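# Separate two sieve stacks and pack them in tote

## Task

On the work bench there are two test-sieve stacks, each made of a pan, a sieve and a cover. Separate both stacks and place all six pieces completely inside the tote. No cover or sieve may have any portion of its skirt (its bottom rim) sitting inside another piece. The tote has to finish resting on the work bench with nothing overhanging its edge. One or both robots may be used. At the end, open the grippers and back away. A robot that falls or is left leaning fails the task, and anything held in place only by a robot at the end does not count.

## Robot and tools

Robots: two identical Hello Robot Stretch 3 units, r1 and r2. Each has a two-wheel differential base (0.33 m long, 0.34 m wide, passive omni wheel at the rear), a lift on a mast, and a telescoping arm that extends toward the robot's RIGHT side, ending in a wrist (yaw, pitch, roll) and a two-finger gripper. The base cannot strafe, so reaching farther forward or back means driving. Turning in place pivots about the point between the drive wheels, 0.05 m behind the front edge; with the arm retracted and the wrist folded, the swept circle has radius 0.28 m, and an unfolded level gripper pokes outside it.

Frames: the base frame sits on the floor between the drive wheels, x forward, y left, z up. hand_pose is reported in it, located where the closed fingertips meet; with all wrist joints at zero its x axis points up, y back along the arm toward the mast, z toward the rear. Odometry frame is the base frame at scene start; base_odometry counts wheel rotation only, so slip looks like travel. Heading is positive leftward, range -3.142 to 3.142. Each robot reports in its own frames, so only images, lidar_m, wrist_depth_mm and head_depth_mm reveal where the robots stand relative to each other.

execute_actions: argument actions is a list holding exactly one action object (or empty, which just returns state and images). The action is keyed by robot name, r1 and/or r2. Under each name:
- base: exactly one of {translate_m: d}, a straight drive offset in metres from the base's last reported position, forward positive, -1 to 1; or {rotate_rad: d}, a turn in place offset in radians, counter-clockwise (left) positive, -3.2 to 3.2.
- joints: absolute targets by name, each a single number: lift_m 0 to 1.1 (arm height on mast); arm_m 0 to 0.52 (extension); wrist_yaw_rad -1.345 to 4.42 (0 along the arm, positive toward the front, 3.0 folded over the base); wrist_pitch_rad -1.57 to 0.451 (0 level, negative tips fingers down); wrist_roll_rad -2.911 to 2.911 (0 = fingers side by side, level); gripper_m -0.089 to 0.179 (larger is wider; real tip gap is about 0.007 less when nearly shut, 0.025 less when fully open, zero under 0.007); head_pan_rad -3.953 to 1.73 (0 forward, positive left, -1.57 looks along the arm); head_tilt_rad -1.53 to 0.419 (negative looks down).
- contact_limits: optional {arm_m: effort percent 1 to 100}; the arm stops with contact_stop when its effort reaches that value (negative when retracting). Lower is gentler but too low stops immediately; values above the reported maximum are clipped.
cameras: optional list from r1_head_camera, r1_nav_camera, r1_wrist_camera, r2_head_camera, r2_nav_camera, r2_wrist_camera, all; omitted/null/all gives every camera, [] gives none. Images come back in the order of the pictures line. Any unknown key or out-of-range value rejects the whole call and nothing moves. All motions in one action begin together; an action runs at most 15 s. Anything left out of an action may still be driving toward an earlier target without the status showing it.

wait: seconds 0 to 10; commands nothing, returns state and images. zoom_image: camera name plus region [x0, y0, x1, y1] in pixels of that camera's latest full image, origin top-left, at most 504 by 504. finished_scene: scene number; ends the scene irreversibly, so only call it once the goal holds stably.

Results: base_status and joint_status report how each commanded motion ended (done, off_target, contact_stop, time_out, torque_fault). After contact_stop, time_out or torque_fault the target is dropped; arm or lift that contact-stopped go slack until commanded again, and a slack lift may sag under load or keep pressing. off_target on the base means the wheels are still pushing against something. on_its_own covers uncommanded joints; its held at value is a target, not a position. motor_effort is percent of maximum, positive toward higher joint values, bracket = peak during the last action; readings carry offset and noise. Wheel effort positive means pushing forward. base_tilt in degrees (forward/right positive) has a fixed bias up to about 4 degrees. turned_by_wheels and turned_by_imu give turn since the last result. lidar_m: 12 distances in metres for 30-degree sectors, first straight ahead then counter-clockwise (4th left, 7th behind, 10th right), scan plane 0.17 m above floor, range 0.15 to 12, - means nothing seen; it misses clear objects, table tops and sometimes thin legs, and the robot's own mast/parts can block sectors 5, 6, 9, 10. wrist_depth_mm (45 to 1000) and head_depth_mm (280 to 4000, image sideways) are 7x7 grids of median depth from top-left.

Speed: base moves fast only when stowed (lift_m under 0.30, arm_m under 0.03, wrist_yaw_rad over 2.54); otherwise 0.10 m/s and 0.63 rad/s.

Gripping: command gripper_m below the object's width to squeeze; open to at least 0.02 above the contact value to release. Neither reading nor status proves a hold; check images. Overly hard squeezes get reduced and can let items slip.

Hazards: fold or unfold the wrist only with lift_m 0.32 to 0.95, wrist_pitch_rad -0.4 and roll near 0; once folded, lift may go down to 0.25. With yaw below -0.4 keep pitch at -0.5 or lower. Pushing into something rigid with the gripper above about 0.45 m can tip the robot before the contact stop; repeat pushes are worse. Don't drive while holding or hooking something fixed. If snagged, reverse the last move in small steps, pull the gripper free, and lower lift to about 0.2 if still leaning. Robots pressing on each other fails the run; a base already touching another robot presses hard with even millimetres more travel, and nothing in the state reports robot-to-robot contact. Identical drive commands can differ up to 2.5 cm per metre between robots, risky for shared loads. Avoid drops, slams and hard pushes. Loose objects may occasionally get nudged. The simulation keeps running between replies; robots hold their last command meanwhile.

Each tool is called after "Emit:" by a JSON object that holds its "api" and its "payload", one argument or row to a line.

## Session

Emit:
{"api": "execute_actions", "payload": {
  "actions": []
}}

Scene clock: 0.00 s.
r1.base_odometry: x=+0.000 y=+0.000 heading=+0.000 (m, m, rad; r1's odometry frame)
r1.turned_by_wheels: +0.000 (rad since the last result)
r1.turned_by_imu: +0.000 (rad since the last result)
r1.base_tilt: forward=-1.4 right=-0.5 (deg)
r1.lidar_m: 4.00 4.13 1.38 1.99 5.09 1.59 0.81 0.66 0.65 0.72 1.13 3.64
r1.head_depth_mm: 2223 3525 3755 3898 3880 3435 2323 / 2226 3519 - - - 3463 2318 / 2206 3473 - - - 3467 2331 / 2097 3453 - - - 3485 2354 / 2200 3402 - - - 3496 2355 / 2176 3378 - - - 3521 2345 / 2164 2948 - - - 3520 2365
r1.base_status: not commanded
r1.joint_positions: lift_m=+0.574 arm_m=-0.002 wrist_yaw_rad=+3.061 wrist_pitch_rad=-0.384 wrist_roll_rad=+0.004 gripper_m=+0.037 head_pan_rad=+0.000 head_tilt_rad=+0.009
r1.joint_status: not commanded
r1.motor_effort: left_wheel=+0 right_wheel=+0 lift_m=+27 arm_m=-1 wrist_yaw_rad=+0 wrist_pitch_rad=+7 wrist_roll_rad=+0 gripper_m=+0 head_pan_rad=+0 head_tilt_rad=+1 (%)
r1.hand_pose: x=-0.0027 y=+0.0848 z=+0.5947 quat_wxyz=(+0.164, +0.700, +0.107, +0.687) (m; r1's base frame)
r1.wrist_depth_mm: - - - - - - - / - - - - - - - / - - - - - - - / - - - - - - - / - - - - - - - / - 965 965 922 - 878 871 / 836 815 819 772 773 756 750
r2.base_odometry: x=+0.000 y=+0.000 heading=+0.000 (m, m, rad; r2's odometry frame)
r2.turned_by_wheels: +0.000 (rad since the last result)
r2.turned_by_imu: +0.000 (rad since the last result)
r2.base_tilt: forward=+1.0 right=+1.1 (deg)
r2.lidar_m: 1.67 3.10 1.24 0.93 0.91 0.94 1.32 3.13 3.28 3.95 1.84 1.23
r2.head_depth_mm: 1852 2843 - - - 1525 2102 / 1876 2848 - - 2477 2551 2060 / 1900 2937 - - 2457 2962 1967 / 1902 2889 - - - 2637 2044 / 1900 2956 - - - 2976 2022 / 1916 2952 - - - 2938 1997 / 1927 3050 - - - 2892 1970
r2.base_status: not commanded
r2.joint_positions: lift_m=+0.532 arm_m=+0.001 wrist_yaw_rad=+2.855 wrist_pitch_rad=-0.503 wrist_roll_rad=+0.017 gripper_m=+0.037 head_pan_rad=-0.012 head_tilt_rad=-0.001
r2.joint_status: not commanded
r2.motor_effort: left_wheel=+0 right_wheel=+0 lift_m=+42 arm_m=+0 wrist_yaw_rad=+1 wrist_pitch_rad=+4 wrist_roll_rad=+0 gripper_m=+0 head_pan_rad=+0 head_tilt_rad=+2 (%)
r2.hand_pose: x=+0.0390 y=+0.0578 z=+0.5260 quat_wxyz=(+0.273, +0.708, +0.074, +0.647) (m; r2's base frame)
r2.wrist_depth_mm: - 799 925 - - - - / - 850 - - - - - / 718 944 - - - - - / 759 - - - - - - / 804 - 897 895 946 898 922 / 749 737 - 758 769 773 770 / 640 641 648 656 651 674 666
pictures: r1_head_camera (sideways: a quarter turn clockwise sets it upright), r1_nav_camera (sideways: a quarter turn counterclockwise sets it upright), r1_wrist_camera, r2_head_camera (sideways: a quarter turn clockwise sets it upright), r2_nav_camera (sideways: a quarter turn counterclockwise sets it upright), r2_wrist_camera
Images, in order (width x height): r1_head_camera 896x504, r1_nav_camera 672x504, r1_wrist_camera 644x364, r2_head_camera 896x504, r2_nav_camera 672x504, r2_wrist_camera 644x364.

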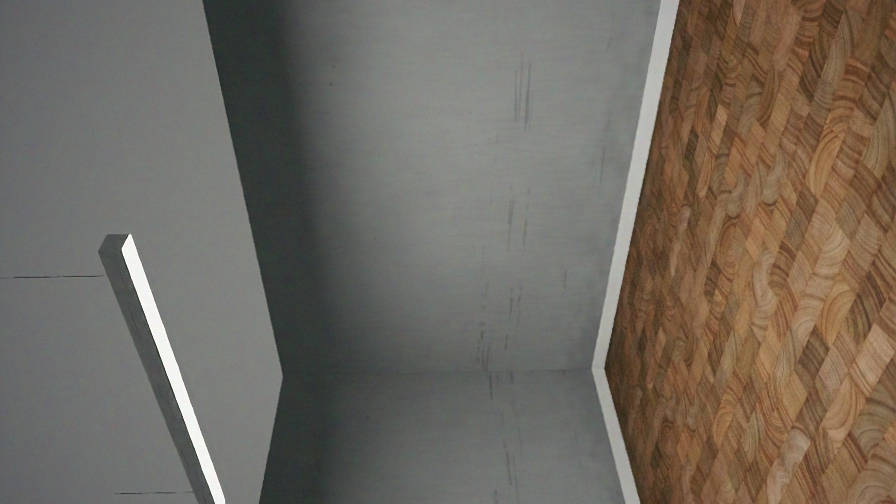

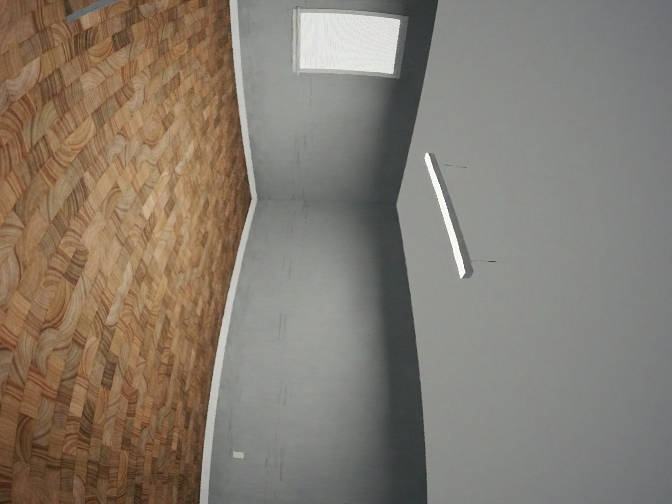

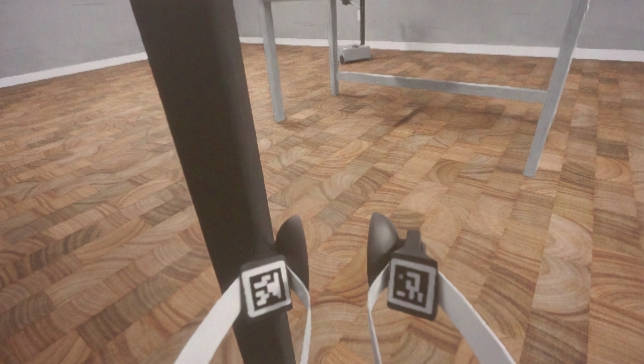

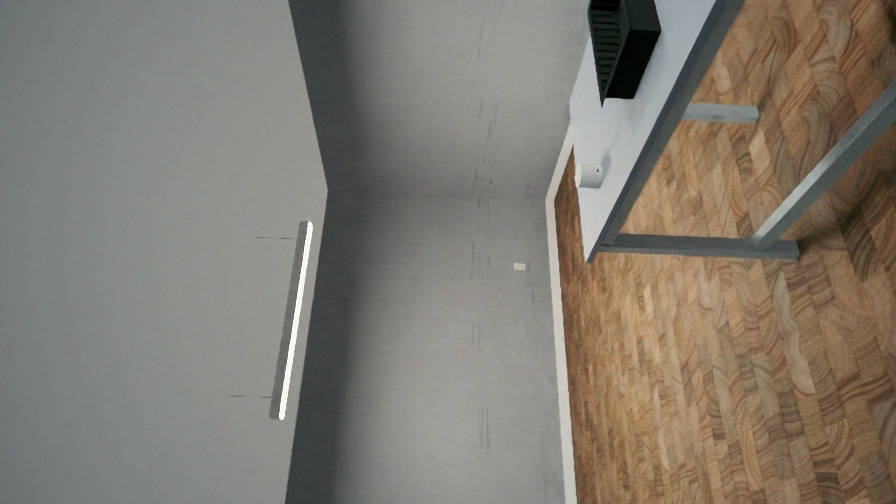

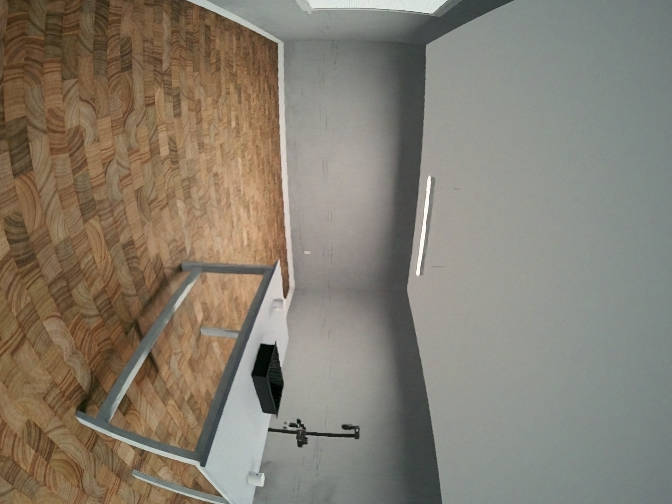

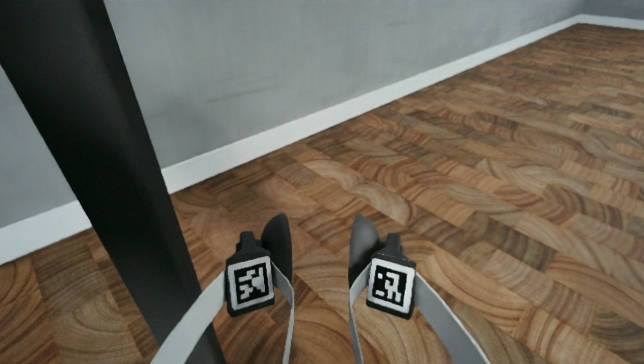

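Emit:
{"api": "execute_actions", "payload": {
  "actions": [
    {"r1":{"joints":{"head_pan_rad":1.3,"head_tilt_rad":-0.3}},"r2":{"joints":{"head_pan_rad":-0.45,"head_tilt_rad":-0.35}}}
  ],
  "cameras": ["r1_head_camera","r1_nav_camera","r2_head_camera","r2_nav_camera"]
}}

Scene clock: 5.47 s.
r1.base_odometry: x=+0.000 y=+0.000 heading=+0.000 (m, m, rad; r1's odometry frame)
r1.turned_by_wheels: +0.000 (rad since the last result)
r1.turned_by_imu: +0.001 (rad since the last result)
r1.base_tilt: forward=-1.4 right=-0.4 (deg)
r1.lidar_m: 4.01 4.13 1.38 1.99 5.12 1.59 0.81 0.66 0.65 0.72 1.13 3.62
r1.head_depth_mm: 3618 3771 - 1652 2412 1894 1553 / 3816 - - 1662 2434 1954 1565 / 3892 - - 1669 2526 1975 1565 / - - - 1723 2556 1989 1567 / - - - 1777 2587 1979 1577 / - - - 1998 2662 1988 1572 / - - - 2021 2707 2006 1586
r1.base_status: not commanded
r1.joint_positions: lift_m=+0.574 arm_m=-0.002 wrist_yaw_rad=+3.061 wrist_pitch_rad=-0.384 wrist_roll_rad=+0.004 gripper_m=+0.037 head_pan_rad=+1.293 head_tilt_rad=-0.296
r1.joint_status: all done
r1.motor_effort: left_wheel=+0(0) right_wheel=+0(0) lift_m=+27(27) arm_m=+0(0) wrist_yaw_rad=+0(0) wrist_pitch_rad=+7(7) wrist_roll_rad=+0(0) gripper_m=+0(0) head_pan_rad=+3(34) head_tilt_rad=-2(19) (%)
r1.hand_pose: x=-0.0027 y=+0.0848 z=+0.5947 quat_wxyz=(+0.164, +0.700, +0.107, +0.687) (m; r1's base frame)
r1.wrist_depth_mm: - - - - - - - / - - - - - - - / - - - - - - - / - - - - - - - / - - - - - - - / - 971 967 920 - 884 875 / 822 825 807 788 778 754 748
r2.base_odometry: x=+0.000 y=+0.000 heading=+0.000 (m, m, rad; r2's odometry frame)
r2.turned_by_wheels: +0.000 (rad since the last result)
r2.turned_by_imu: -0.001 (rad since the last result)
r2.base_tilt: forward=+1.0 right=+1.1 (deg)
r2.lidar_m: 1.66 3.10 1.24 0.92 0.91 0.94 1.32 3.14 3.30 3.95 1.84 1.24
r2.head_depth_mm: 3362 3523 3724 3037 2294 1774 1411 / 3616 3811 - 1550 2264 1763 1401 / 3857 - - 1517 2314 1572 1388 / - - - 1620 2324 1681 1388 / - - - 1709 2338 1746 1380 / - - - 2838 2190 1734 1365 / - - - 3022 2189 1714 1366
r2.base_status: not commanded
r2.joint_positions: lift_m=+0.532 arm_m=+0.001 wrist_yaw_rad=+2.855 wrist_pitch_rad=-0.503 wrist_roll_rad=+0.017 gripper_m=+0.037 head_pan_rad=-0.443 head_tilt_rad=-0.345
r2.joint_status: all done
r2.motor_effort: left_wheel=+0(0) right_wheel=+0(0) lift_m=+42(41) arm_m=+0(0) wrist_yaw_rad=+1(1) wrist_pitch_rad=+4(4) wrist_roll_rad=+1(0) gripper_m=+0(0) head_pan_rad=-3(25) head_tilt_rad=-2(24) (%)
r2.hand_pose: x=+0.0390 y=+0.0578 z=+0.5260 quat_wxyz=(+0.273, +0.708, +0.074, +0.647) (m; r2's base frame)
r2.wrist_depth_mm: - 811 926 - - - - / - 849 - - - - - / 728 929 - - - - - / 765 - - - - - - / 794 - 908 885 929 915 966 / 743 767 - 746 759 771 778 / 642 658 648 650 656 658 663
pictures: r1_head_camera (sideways: a quarter turn clockwise sets it upright), r1_nav_camera (sideways: a quarter turn counterclockwise sets it upright), r2_head_camera (sideways: a quarter turn clockwise sets it upright), r2_nav_camera (sideways: a quarter turn counterclockwise sets it upright)
Images, in order (width x height): r1_head_camera 896x504, r1_nav_camera 672x504, r2_head_camera 896x504, r2_nav_camera 672x504.

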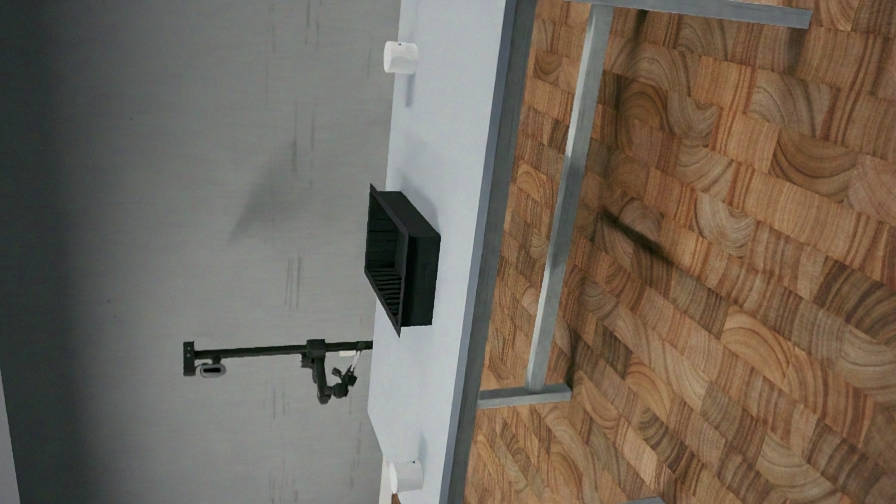

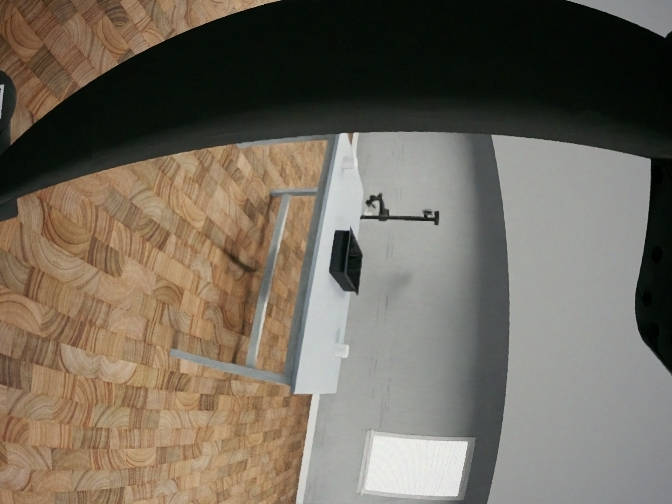

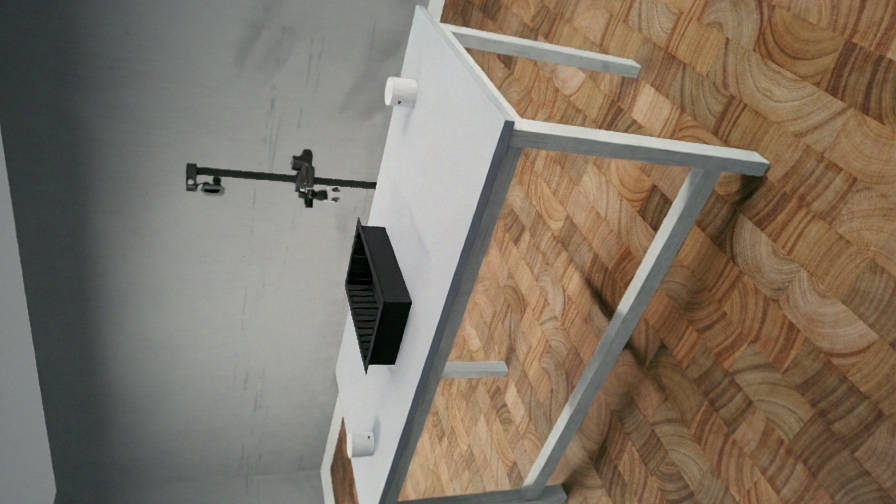

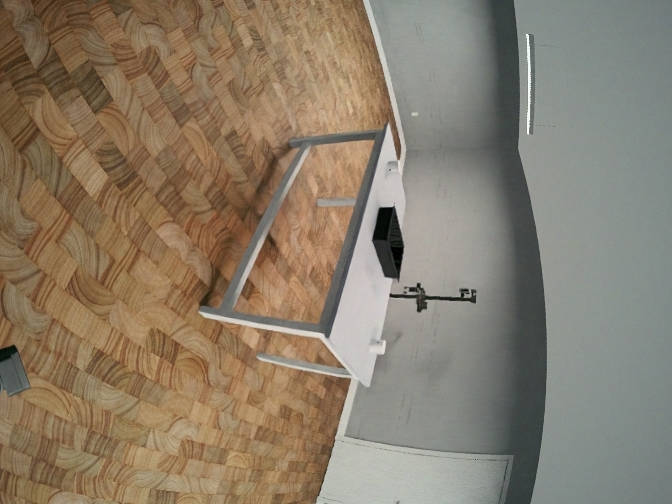

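Emit:
{"api": "execute_actions", "payload": {
  "actions": [
    {"r1":{"base":{"rotate_rad":1.78},"joints":{"lift_m":0.28,"head_pan_rad":-0.3}},"r2":{"base":{"rotate_rad":0.11},"joints":{"lift_m":0.28,"wrist_yaw_rad":3.0,"wrist_pitch_rad":-0.4}}}
  ],
  "cameras": []
}}

Emit:
{"api": "execute_actions", "payload": {
  "actions": [
    {"r1":{"base":{"translate_m":1.0}},"r2":{"base":{"translate_m":1.0}}}
  ],
  "cameras": ["r1_head_camera","r1_nav_camera","r2_head_camera","r2_nav_camera"]
}}

Scene clock: 31.03 s.
r1.base_odometry: x=+0.000 y=+0.000 heading=+1.780 (m, m, rad; r1's odometry frame)
r1.turned_by_wheels: +1.780 (rad since the last result)
r1.turned_by_imu: +1.728 (rad since the last result)
r1.base_tilt: forward=-1.7 right=-0.4 (deg)
r1.lidar_m: 1.99 5.08 1.16 0.73 0.65 0.66 0.79 1.52 3.63 4.41 1.38 2.04
r1.head_depth_mm: 3747 3961 - 1662 2397 1957 1550 / 3984 - - 1674 2528 1973 1569 / - - - 1736 2547 1972 1572 / - - - 1967 2684 1984 1571 / - - - 2194 2717 1990 1581 / - - - 2070 2471 1991 1568 / - - - - 2688 1997 1585
r1.base_status: done
r1.joint_positions: lift_m=+0.280 arm_m=-0.002 wrist_yaw_rad=+3.061 wrist_pitch_rad=-0.385 wrist_roll_rad=+0.004 gripper_m=+0.037 head_pan_rad=-0.293 head_tilt_rad=-0.297
r1.joint_status: all done
r1.motor_effort: left_wheel=-3(10) right_wheel=+3(13) lift_m=+19(24) arm_m=+0(1) wrist_yaw_rad=+0(0) wrist_pitch_rad=+7(7) wrist_roll_rad=+0(0) gripper_m=+0(0) head_pan_rad=-3(38) head_tilt_rad=-1(2) (%)
r1.hand_pose: x=-0.0027 y=+0.0848 z=+0.3006 quat_wxyz=(+0.164, +0.700, +0.107, +0.687) (m; r1's base frame)
r1.wrist_depth_mm: 497 547 728 847 - - - / 515 580 779 926 - - - / 541 623 - 973 - - - / 557 655 - 842 817 787 763 / 584 668 - 663 661 630 610 / 574 567 552 541 - 525 507 / 486 495 - - 451 442 432
r2.base_odometry: x=+0.000 y=+0.000 heading=+0.110 (m, m, rad; r2's odometry frame)
r2.turned_by_wheels: +0.110 (rad since the last result)
r2.turned_by_imu: +0.110 (rad since the last result)
r2.base_tilt: forward=+1.0 right=+1.1 (deg)
r2.lidar_m: 1.90 2.30 1.13 0.91 0.90 0.98 1.51 3.13 3.43 3.85 1.27 1.23
r2.head_depth_mm: 3649 3673 3898 1559 2294 1786 1409 / 3814 3970 - 1541 2261 1603 1400 / - - - 1627 2397 1692 1392 / - - - 1754 2334 1744 1386 / - - - 2844 2179 1718 1377 / - - - 3020 2205 1728 1366 / - - - 3192 2272 1724 1368
r2.base_status: done
r2.joint_positions: lift_m=+0.280 arm_m=+0.001 wrist_yaw_rad=+2.998 wrist_pitch_rad=-0.421 wrist_roll_rad=+0.017 gripper_m=+0.037 head_pan_rad=-0.443 head_tilt_rad=-0.346
r2.joint_status: all done
r2.motor_effort: left_wheel=-2(6) right_wheel=+2(4) lift_m=+36(38) arm_m=+0(0) wrist_yaw_rad=+2(3) wrist_pitch_rad=+6(7) wrist_roll_rad=+0(1) gripper_m=+0(0) head_pan_rad=-3(4) head_tilt_rad=-2(3) (%)
r2.hand_pose: x=+0.0108 y=+0.0753 z=+0.2921 quat_wxyz=(+0.198, +0.706, +0.096, +0.673) (m; r2's base frame)
r2.wrist_depth_mm: 664 - 858 955 - - - / 703 - 920 - - - - / 742 801 967 - - - - / 742 756 785 785 792 821 799 / 590 602 - 618 637 624 636 / 502 502 - 530 524 519 526 / 441 - - - 435 437 441
pictures: none
No camera images: the call's "cameras" was empty. Leave "cameras" out to get every camera's image.

Scene clock: 36.13 s.
r1.base_odometry: x=-0.207 y=+0.978 heading=+1.780 (m, m, rad; r1's odometry frame)
r1.turned_by_wheels: +0.000 (rad since the last result)
r1.turned_by_imu: +0.003 (rad since the last result)
r1.base_tilt: forward=-1.4 right=-0.4 (deg)
r1.lidar_m: 0.99 4.33 2.23 1.44 1.30 1.30 1.59 3.04 4.43 1.03 1.38 1.39
r1.head_depth_mm: 3082 3342 3456 3599 1088 840 1552 / 3301 3505 3660 3830 1093 886 1562 / 3527 3691 3938 3917 1098 1757 1565 / 3704 3903 - - 1049 1838 1566 / 3903 - - - 1103 1781 1279 / - - - - 2708 1921 1567 / - - - - 2727 2000 1580
r1.base_status: done
r1.joint_positions: lift_m=+0.280 arm_m=-0.002 wrist_yaw_rad=+3.061 wrist_pitch_rad=-0.385 wrist_roll_rad=+0.004 gripper_m=+0.037 head_pan_rad=-0.293 head_tilt_rad=-0.297
r1.joint_status: not commanded
r1.motor_effort: left_wheel=-3(9) right_wheel=+3(13) lift_m=+19(18) arm_m=+0(1) wrist_yaw_rad=+1(0) wrist_pitch_rad=+7(7) wrist_roll_rad=+0(0) gripper_m=+0(0) head_pan_rad=-3(3) head_tilt_rad=-1(2) (%)
r1.hand_pose: x=-0.0027 y=+0.0848 z=+0.3006 quat_wxyz=(+0.164, +0.700, +0.107, +0.687) (m; r1's base frame)
r1.wrist_depth_mm: 978 - - - - - - / - - - - - - - / - - - - - - - / 926 896 - 839 816 786 760 / 725 703 - 663 664 620 607 / 581 568 550 542 - 525 505 / 486 489 - - 448 441 431
r2.base_odometry: x=+0.994 y=+0.110 heading=+0.110 (m, m, rad; r2's odometry frame)
r2.turned_by_wheels: +0.000 (rad since the last result)
r2.turned_by_imu: +0.001 (rad since the last result)
r2.base_tilt: forward=+1.0 right=+1.1 (deg)
r2.lidar_m: 1.27 3.21 1.59 1.28 1.27 1.38 2.13 4.06 4.37 0.78 0.77 0.84
r2.head_depth_mm: 3198 3374 3536 1542 961 1593 1415 / 3482 3624 3814 1525 996 1709 1403 / 3839 3950 - 1505 1091 1775 1283 / - - - 1478 2041 1740 1334 / - - - 3551 2102 1575 1387 / - - - 3492 2203 1705 1370 / - - - 3406 2286 1703 1368
r2.base_status: done
r2.joint_positions: lift_m=+0.280 arm_m=+0.001 wrist_yaw_rad=+2.999 wrist_pitch_rad=-0.421 wrist_roll_rad=+0.017 gripper_m=+0.037 head_pan_rad=-0.443 head_tilt_rad=-0.346
r2.joint_status: not commanded
r2.motor_effort: left_wheel=-2(6) right_wheel=+1(6) lift_m=+37(36) arm_m=+0(0) wrist_yaw_rad=+1(3) wrist_pitch_rad=+6(6) wrist_roll_rad=+1(0) gripper_m=+0(1) head_pan_rad=-4(3) head_tilt_rad=-2(2) (%)
r2.hand_pose: x=+0.0107 y=+0.0754 z=+0.2922 quat_wxyz=(+0.198, +0.706, +0.097, +0.673) (m; r2's base frame)
r2.wrist_depth_mm: 913 - - - - - - / 960 - - - - - - / 969 - - - - - - / 758 770 779 782 797 789 826 / 609 601 - 620 626 617 640 / 498 503 - 520 518 510 521 / 431 - - - 436 443 442
pictures: r1_head_camera (sideways: a quarter turn clockwise sets it upright), r1_nav_camera (sideways: a quarter turn counterclockwise sets it upright), r2_head_camera (sideways: a quarter turn clockwise sets it upright), r2_nav_camera (sideways: a quarter turn counterclockwise sets it upright)
Images, in order (width x height): r1_head_camera 896x504, r1_nav_camera 672x504, r2_head_camera 896x504, r2_nav_camera 672x504.

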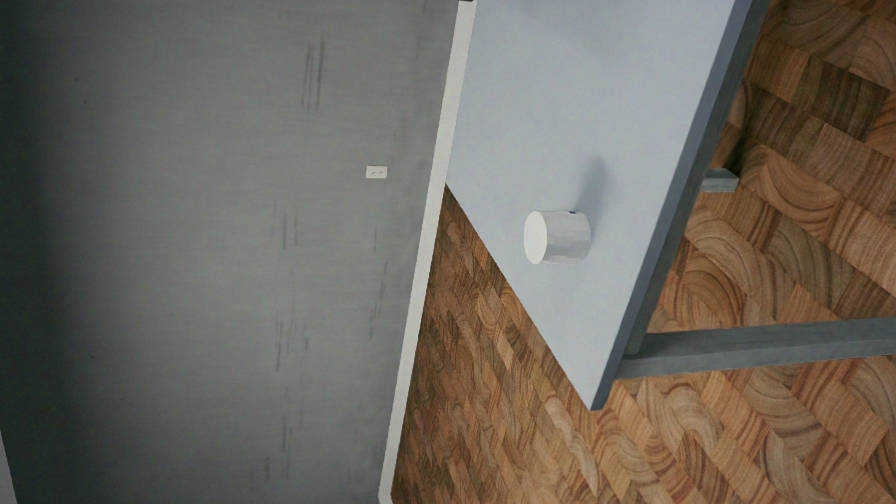

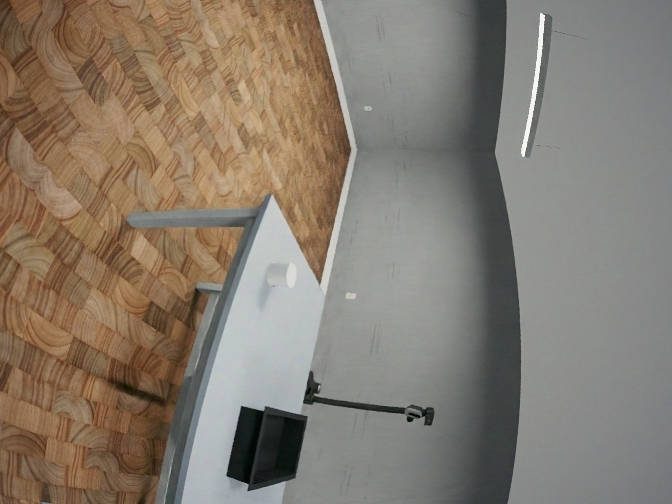

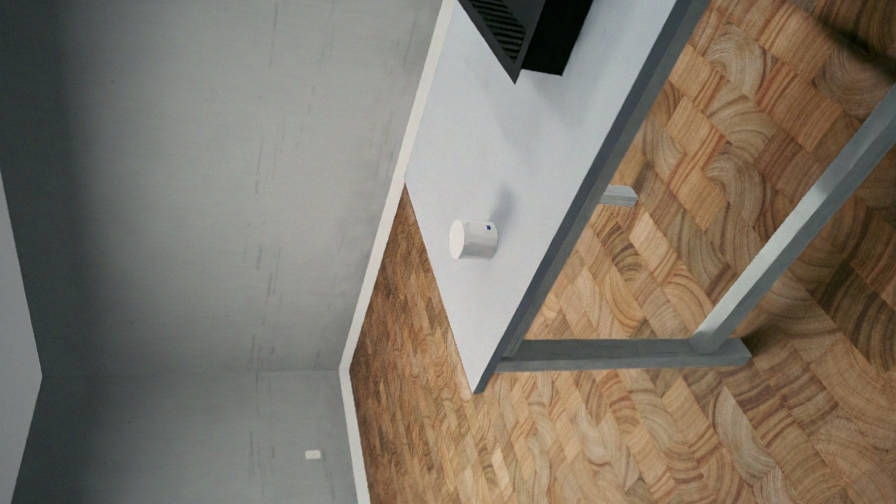

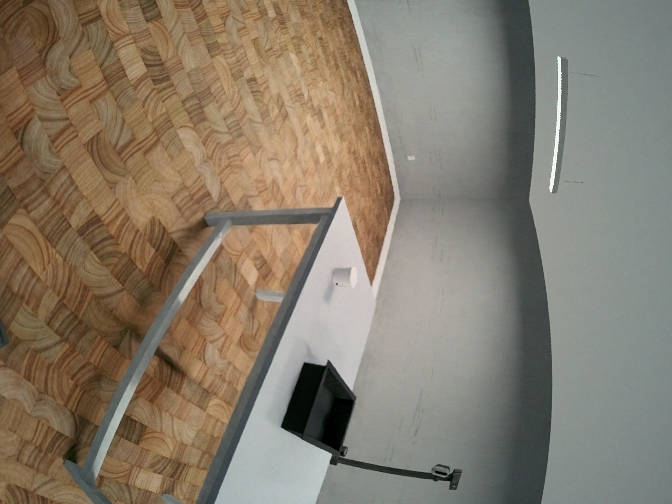

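Emit:
{"api": "execute_actions", "payload": {
  "actions": [
    {"r1":{"base":{"rotate_rad":0.07}},"r2":{"base":{"rotate_rad":-0.065}}}
  ],
  "cameras": []
}}

Emit:
{"api": "execute_actions", "payload": {
  "actions": [
    {"r1":{"base":{"translate_m":0.69}},"r2":{"base":{"translate_m":1.0}}}
  ],
  "cameras": []
}}

Emit:
{"api": "execute_actions", "payload": {
  "actions": [
    {"r1":{"base":{"rotate_rad":0.59},"joints":{"head_pan_rad":-1.57,"head_tilt_rad":-0.7}},"r2":{"base":{"rotate_rad":0.455},"joints":{"head_pan_rad":-1.57,"head_tilt_rad":-0.7}}}
  ],
  "cameras": ["r1_head_camera","r1_nav_camera","r2_head_camera","r2_nav_camera"]
}}

Scene clock: 59.70 s.
r1.base_odometry: x=-0.207 y=+0.978 heading=+1.850 (m, m, rad; r1's odometry frame)
r1.turned_by_wheels: +0.070 (rad since the last result)
r1.turned_by_imu: +0.068 (rad since the last result)
r1.base_tilt: forward=-1.5 right=-0.4 (deg)
r1.lidar_m: 0.99 4.33 2.06 1.40 1.30 1.31 1.67 3.55 4.46 1.03 1.38 1.40
r1.head_depth_mm: 3224 3379 3561 3663 1088 852 1558 / 3398 3591 3818 3839 1096 915 1567 / 3632 3862 - - 1046 1794 1562 / 3830 - - - 1099 1910 1566 / - - - - 2333 1183 1481 / - - - - 2671 1976 1576 / - - - - 2666 1984 1577
r1.base_status: done
r1.joint_positions: lift_m=+0.280 arm_m=-0.002 wrist_yaw_rad=+3.061 wrist_pitch_rad=-0.385 wrist_roll_rad=+0.004 gripper_m=+0.037 head_pan_rad=-0.293 head_tilt_rad=-0.297
r1.joint_status: not commanded
r1.motor_effort: left_wheel=-3(10) right_wheel=+3(13) lift_m=+19(18) arm_m=-1(1) wrist_yaw_rad=+0(0) wrist_pitch_rad=+7(7) wrist_roll_rad=+0(0) gripper_m=+0(0) head_pan_rad=-3(3) head_tilt_rad=-1(2) (%)
r1.hand_pose: x=-0.0027 y=+0.0848 z=+0.3006 quat_wxyz=(+0.164, +0.700, +0.107, +0.687) (m; r1's base frame)
r1.wrist_depth_mm: 962 - - - - - - / - - - - - - - / - - - - - - - / 939 899 - 846 823 798 773 / 711 692 - 665 658 624 608 / 575 569 553 536 - 516 503 / 478 496 - - 448 442 433
r2.base_odometry: x=+0.994 y=+0.110 heading=+0.045 (m, m, rad; r2's odometry frame)
r2.turned_by_wheels: -0.065 (rad since the last result)
r2.turned_by_imu: -0.066 (rad since the last result)
r2.base_tilt: forward=+1.0 right=+1.1 (deg)
r2.lidar_m: 1.18 3.81 1.68 1.29 1.28 1.35 1.97 4.06 4.34 0.78 0.77 0.82
r2.head_depth_mm: 3090 3299 3481 1529 956 1594 1419 / 3332 3468 3753 1522 992 1698 1411 / 3572 3794 - 1498 1038 1750 1361 / 3963 - - 1481 1139 1739 1303 / - - - 1468 2137 1736 1379 / - - - 3483 2016 1566 1376 / - - - 3434 2273 1702 1360
r2.base_status: done
r2.joint_positions: lift_m=+0.280 arm_m=+0.001 wrist_yaw_rad=+2.999 wrist_pitch_rad=-0.421 wrist_roll_rad=+0.017 gripper_m=+0.037 head_pan_rad=-0.443 head_tilt_rad=-0.346
r2.joint_status: not commanded
r2.motor_effort: left_wheel=+2(4) right_wheel=-2(3) lift_m=+37(36) arm_m=+0(0) wrist_yaw_rad=+2(1) wrist_pitch_rad=+6(6) wrist_roll_rad=+1(1) gripper_m=+0(0) head_pan_rad=-3(3) head_tilt_rad=-2(1) (%)
r2.hand_pose: x=+0.0107 y=+0.0754 z=+0.2922 quat_wxyz=(+0.198, +0.706, +0.096, +0.673) (m; r2's base frame)
r2.wrist_depth_mm: 907 - - - - - - / 950 - - - - - - / 966 - - - - - - / 762 777 769 778 799 799 812 / 596 606 - 625 644 622 636 / 502 497 - 532 527 518 525 / 438 - - - 435 441 443
pictures: none
No camera images: the call's "cameras" was empty. Leave "cameras" out to get every camera's image.

Scene clock: 64.87 s.
r1.base_odometry: x=-0.397 y=+1.642 heading=+1.850 (m, m, rad; r1's odometry frame)
r1.turned_by_wheels: +0.000 (rad since the last result)
r1.turned_by_imu: +0.003 (rad since the last result)
r1.base_tilt: forward=-1.4 right=-0.4 (deg)
r1.lidar_m: 3.91 3.78 2.74 1.81 1.71 1.73 2.20 4.69 1.32 1.05 0.97 0.34
r1.head_depth_mm: 2832 2958 3112 3279 2668 1963 663 / 2999 3174 3336 3478 2646 1970 1563 / 3162 3385 3577 3680 2651 1972 1568 / 3377 3663 3843 3895 2678 1980 1568 / 3677 3926 - - 2680 1971 1577 / 3974 - - - 2670 2004 1579 / - - - - 2695 1999 1577
r1.base_status: done
r1.joint_positions: lift_m=+0.280 arm_m=-0.002 wrist_yaw_rad=+3.061 wrist_pitch_rad=-0.385 wrist_roll_rad=+0.004 gripper_m=+0.037 head_pan_rad=-0.293 head_tilt_rad=-0.297
r1.joint_status: not commanded
r1.motor_effort: left_wheel=-2(7) right_wheel=+3(11) lift_m=+19(18) arm_m=-1(1) wrist_yaw_rad=+0(0) wrist_pitch_rad=+7(7) wrist_roll_rad=+0(0) gripper_m=+0(0) head_pan_rad=-3(3) head_tilt_rad=-1(1) (%)
r1.hand_pose: x=-0.0027 y=+0.0848 z=+0.3006 quat_wxyz=(+0.164, +0.700, +0.107, +0.687) (m; r1's base frame)
r1.wrist_depth_mm: - - - - - - - / - - - - - - - / - - - - - - - / 943 900 - 847 822 781 772 / 711 699 - 668 667 629 614 / 579 569 558 537 - 522 508 / 481 496 - - 451 441 431
r2.base_odometry: x=+1.993 y=+0.155 heading=+0.045 (m, m, rad; r2's odometry frame)
r2.turned_by_wheels: +0.000 (rad since the last result)
r2.turned_by_imu: +0.001 (rad since the last result)
r2.base_tilt: forward=+1.0 right=+1.1 (deg)
r2.lidar_m: 3.83 3.76 2.24 1.73 1.71 1.80 2.63 1.02 0.45 0.35 0.34 0.35
r2.head_depth_mm: 2748 2872 3055 3140 2448 1787 586 / 2937 3082 3260 3468 2395 1765 1353 / 3150 3370 3542 3548 2381 1761 1399 / 3432 3602 3897 3589 2346 1750 1388 / 3683 3909 - 3533 2332 1734 1389 / 3989 - - 3475 2315 1732 1366 / 3664 3903 - 3372 2298 1696 1370
r2.base_status: done
r2.joint_positions: lift_m=+0.280 arm_m=+0.001 wrist_yaw_rad=+2.999 wrist_pitch_rad=-0.421 wrist_roll_rad=+0.017 gripper_m=+0.037 head_pan_rad=-0.443 head_tilt_rad=-0.347
r2.joint_status: not commanded
r2.motor_effort: left_wheel=+2(9) right_wheel=-2(4) lift_m=+37(37) arm_m=+0(0) wrist_yaw_rad=+2(1) wrist_pitch_rad=+6(6) wrist_roll_rad=+1(0) gripper_m=+1(0) head_pan_rad=-3(3) head_tilt_rad=-2(2) (%)
r2.hand_pose: x=+0.0107 y=+0.0754 z=+0.2922 quat_wxyz=(+0.198, +0.706, +0.096, +0.673) (m; r2's base frame)
r2.wrist_depth_mm: - - - - - - - / - - - - - - - / - - - - - - - / 749 780 782 787 793 794 824 / 604 597 - 614 633 629 628 / 496 505 - 525 519 517 521 / 436 - - - 433 437 441
pictures: none
No camera images: the call's "cameras" was empty. Leave "cameras" out to get every camera's image.

Scene clock: 66.47 s.
r1.base_odometry: x=-0.397 y=+1.642 heading=+2.439 (m, m, rad; r1's odometry frame)
r1.turned_by_wheels: +0.590 (rad since the last result)
r1.turned_by_imu: +0.571 (rad since the last result)
r1.base_tilt: forward=-1.3 right=-0.5 (deg)
r1.lidar_m: 3.77 2.56 1.78 1.71 1.75 2.30 4.96 1.32 1.02 0.97 0.34 3.99
r1.head_depth_mm: 2821 3102 991 792 658 587 1216 / 2814 3074 998 792 660 575 1211 / 2796 3054 994 792 644 577 1211 / 2826 3062 1000 796 614 576 1211 / 2769 3042 999 795 660 565 1209 / 2772 3037 1038 799 660 566 752 / 2742 2965 2508 1964 1521 577 1215
r1.base_status: done
r1.joint_positions: lift_m=+0.280 arm_m=-0.002 wrist_yaw_rad=+3.061 wrist_pitch_rad=-0.385 wrist_roll_rad=+0.004 gripper_m=+0.037 head_pan_rad=-1.563 head_tilt_rad=-0.692
r1.joint_status: all done
r1.motor_effort: left_wheel=-2(11) right_wheel=+3(9) lift_m=+19(18) arm_m=+0(1) wrist_yaw_rad=+1(0) wrist_pitch_rad=+7(7) wrist_roll_rad=+0(0) gripper_m=+0(0) head_pan_rad=-3(34) head_tilt_rad=-4(22) (%)
r1.hand_pose: x=-0.0027 y=+0.0848 z=+0.3006 quat_wxyz=(+0.164, +0.700, +0.107, +0.687) (m; r1's base frame)
r1.wrist_depth_mm: - - - - - - - / - - - - - - - / - - - - - - - / 947 889 - 834 813 789 761 / 711 696 - 659 661 623 607 / 574 566 554 541 - 520 509 / 487 495 - - 451 443 436
r2.base_odometry: x=+1.993 y=+0.155 heading=+0.500 (m, m, rad; r2's odometry frame)
r2.turned_by_wheels: +0.455 (rad since the last result)
r2.turned_by_imu: +0.454 (rad since the last result)
r2.base_tilt: forward=+0.9 right=+1.1 (deg)
r2.lidar_m: 3.74 2.40 1.76 1.69 1.76 2.42 1.31 0.48 0.35 0.34 0.34 3.89
r2.head_depth_mm: 2576 2901 1077 822 661 582 1163 / 2579 2967 1069 814 638 578 1157 / 2601 2934 1052 807 634 575 1148 / 2555 2950 1041 800 648 571 1155 / 2603 2978 1088 791 642 581 980 / 2594 2929 2514 1868 657 579 1111 / 2665 3001 2472 1903 1557 1278 1124
r2.base_status: done
r2.joint_positions: lift_m=+0.280 arm_m=+0.001 wrist_yaw_rad=+2.999 wrist_pitch_rad=-0.421 wrist_roll_rad=+0.017 gripper_m=+0.037 head_pan_rad=-1.563 head_tilt_rad=-0.692
r2.joint_status: all done
r2.motor_effort: left_wheel=-2(8) right_wheel=+1(6) lift_m=+37(37) arm_m=+0(0) wrist_yaw_rad=+1(1) wrist_pitch_rad=+6(6) wrist_roll_rad=+0(0) gripper_m=+0(0) head_pan_rad=-4(34) head_tilt_rad=-4(26) (%)
r2.hand_pose: x=+0.0107 y=+0.0754 z=+0.2922 quat_wxyz=(+0.198, +0.706, +0.096, +0.673) (m; r2's base frame)
r2.wrist_depth_mm: - - - - - - - / - - - - - - - / - - - - - - - / 768 754 778 768 790 814 819 / 614 606 - 612 639 631 639 / 501 503 - 525 517 518 530 / 430 - - - 432 429 444
pictures: r1_head_camera (sideways: a quarter turn clockwise sets it upright), r1_nav_camera (sideways: a quarter turn counterclockwise sets it upright), r2_head_camera (sideways: a quarter turn clockwise sets it upright), r2_nav_camera (sideways: a quarter turn counterclockwise sets it upright)
Images, in order (width x height): r1_head_camera 896x504, r1_nav_camera 672x504, r2_head_camera 896x504, r2_nav_camera 672x504.

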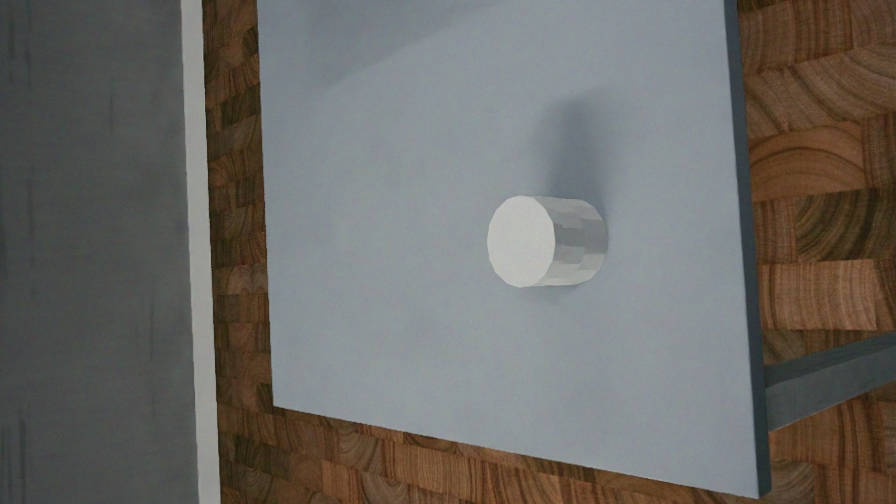

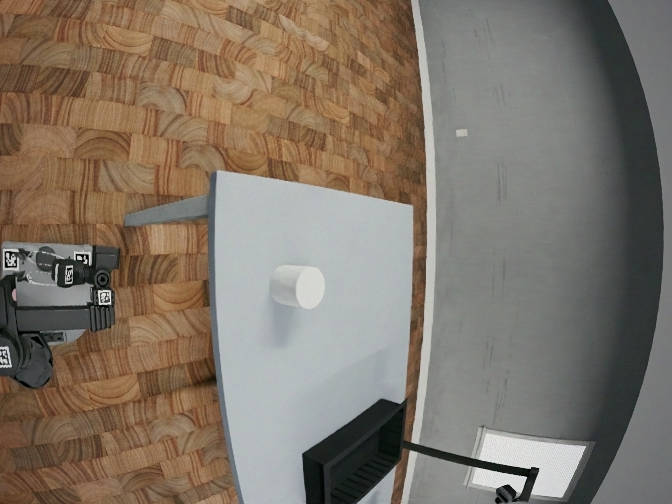

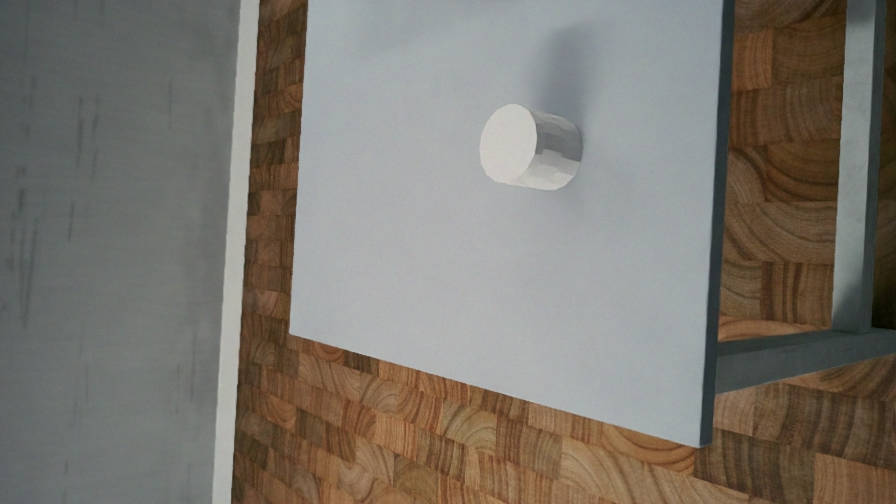

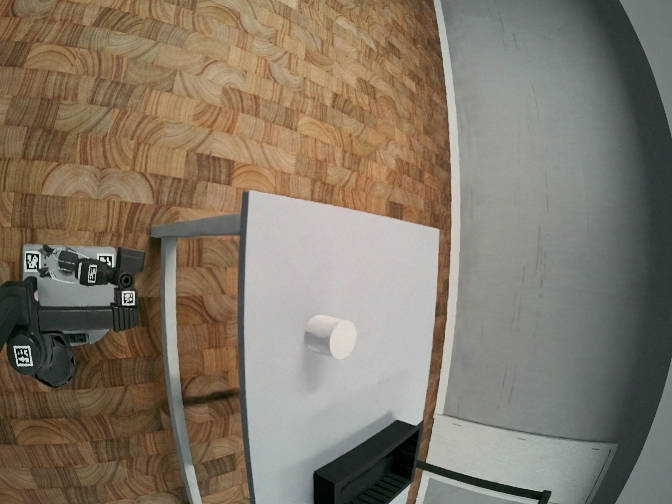

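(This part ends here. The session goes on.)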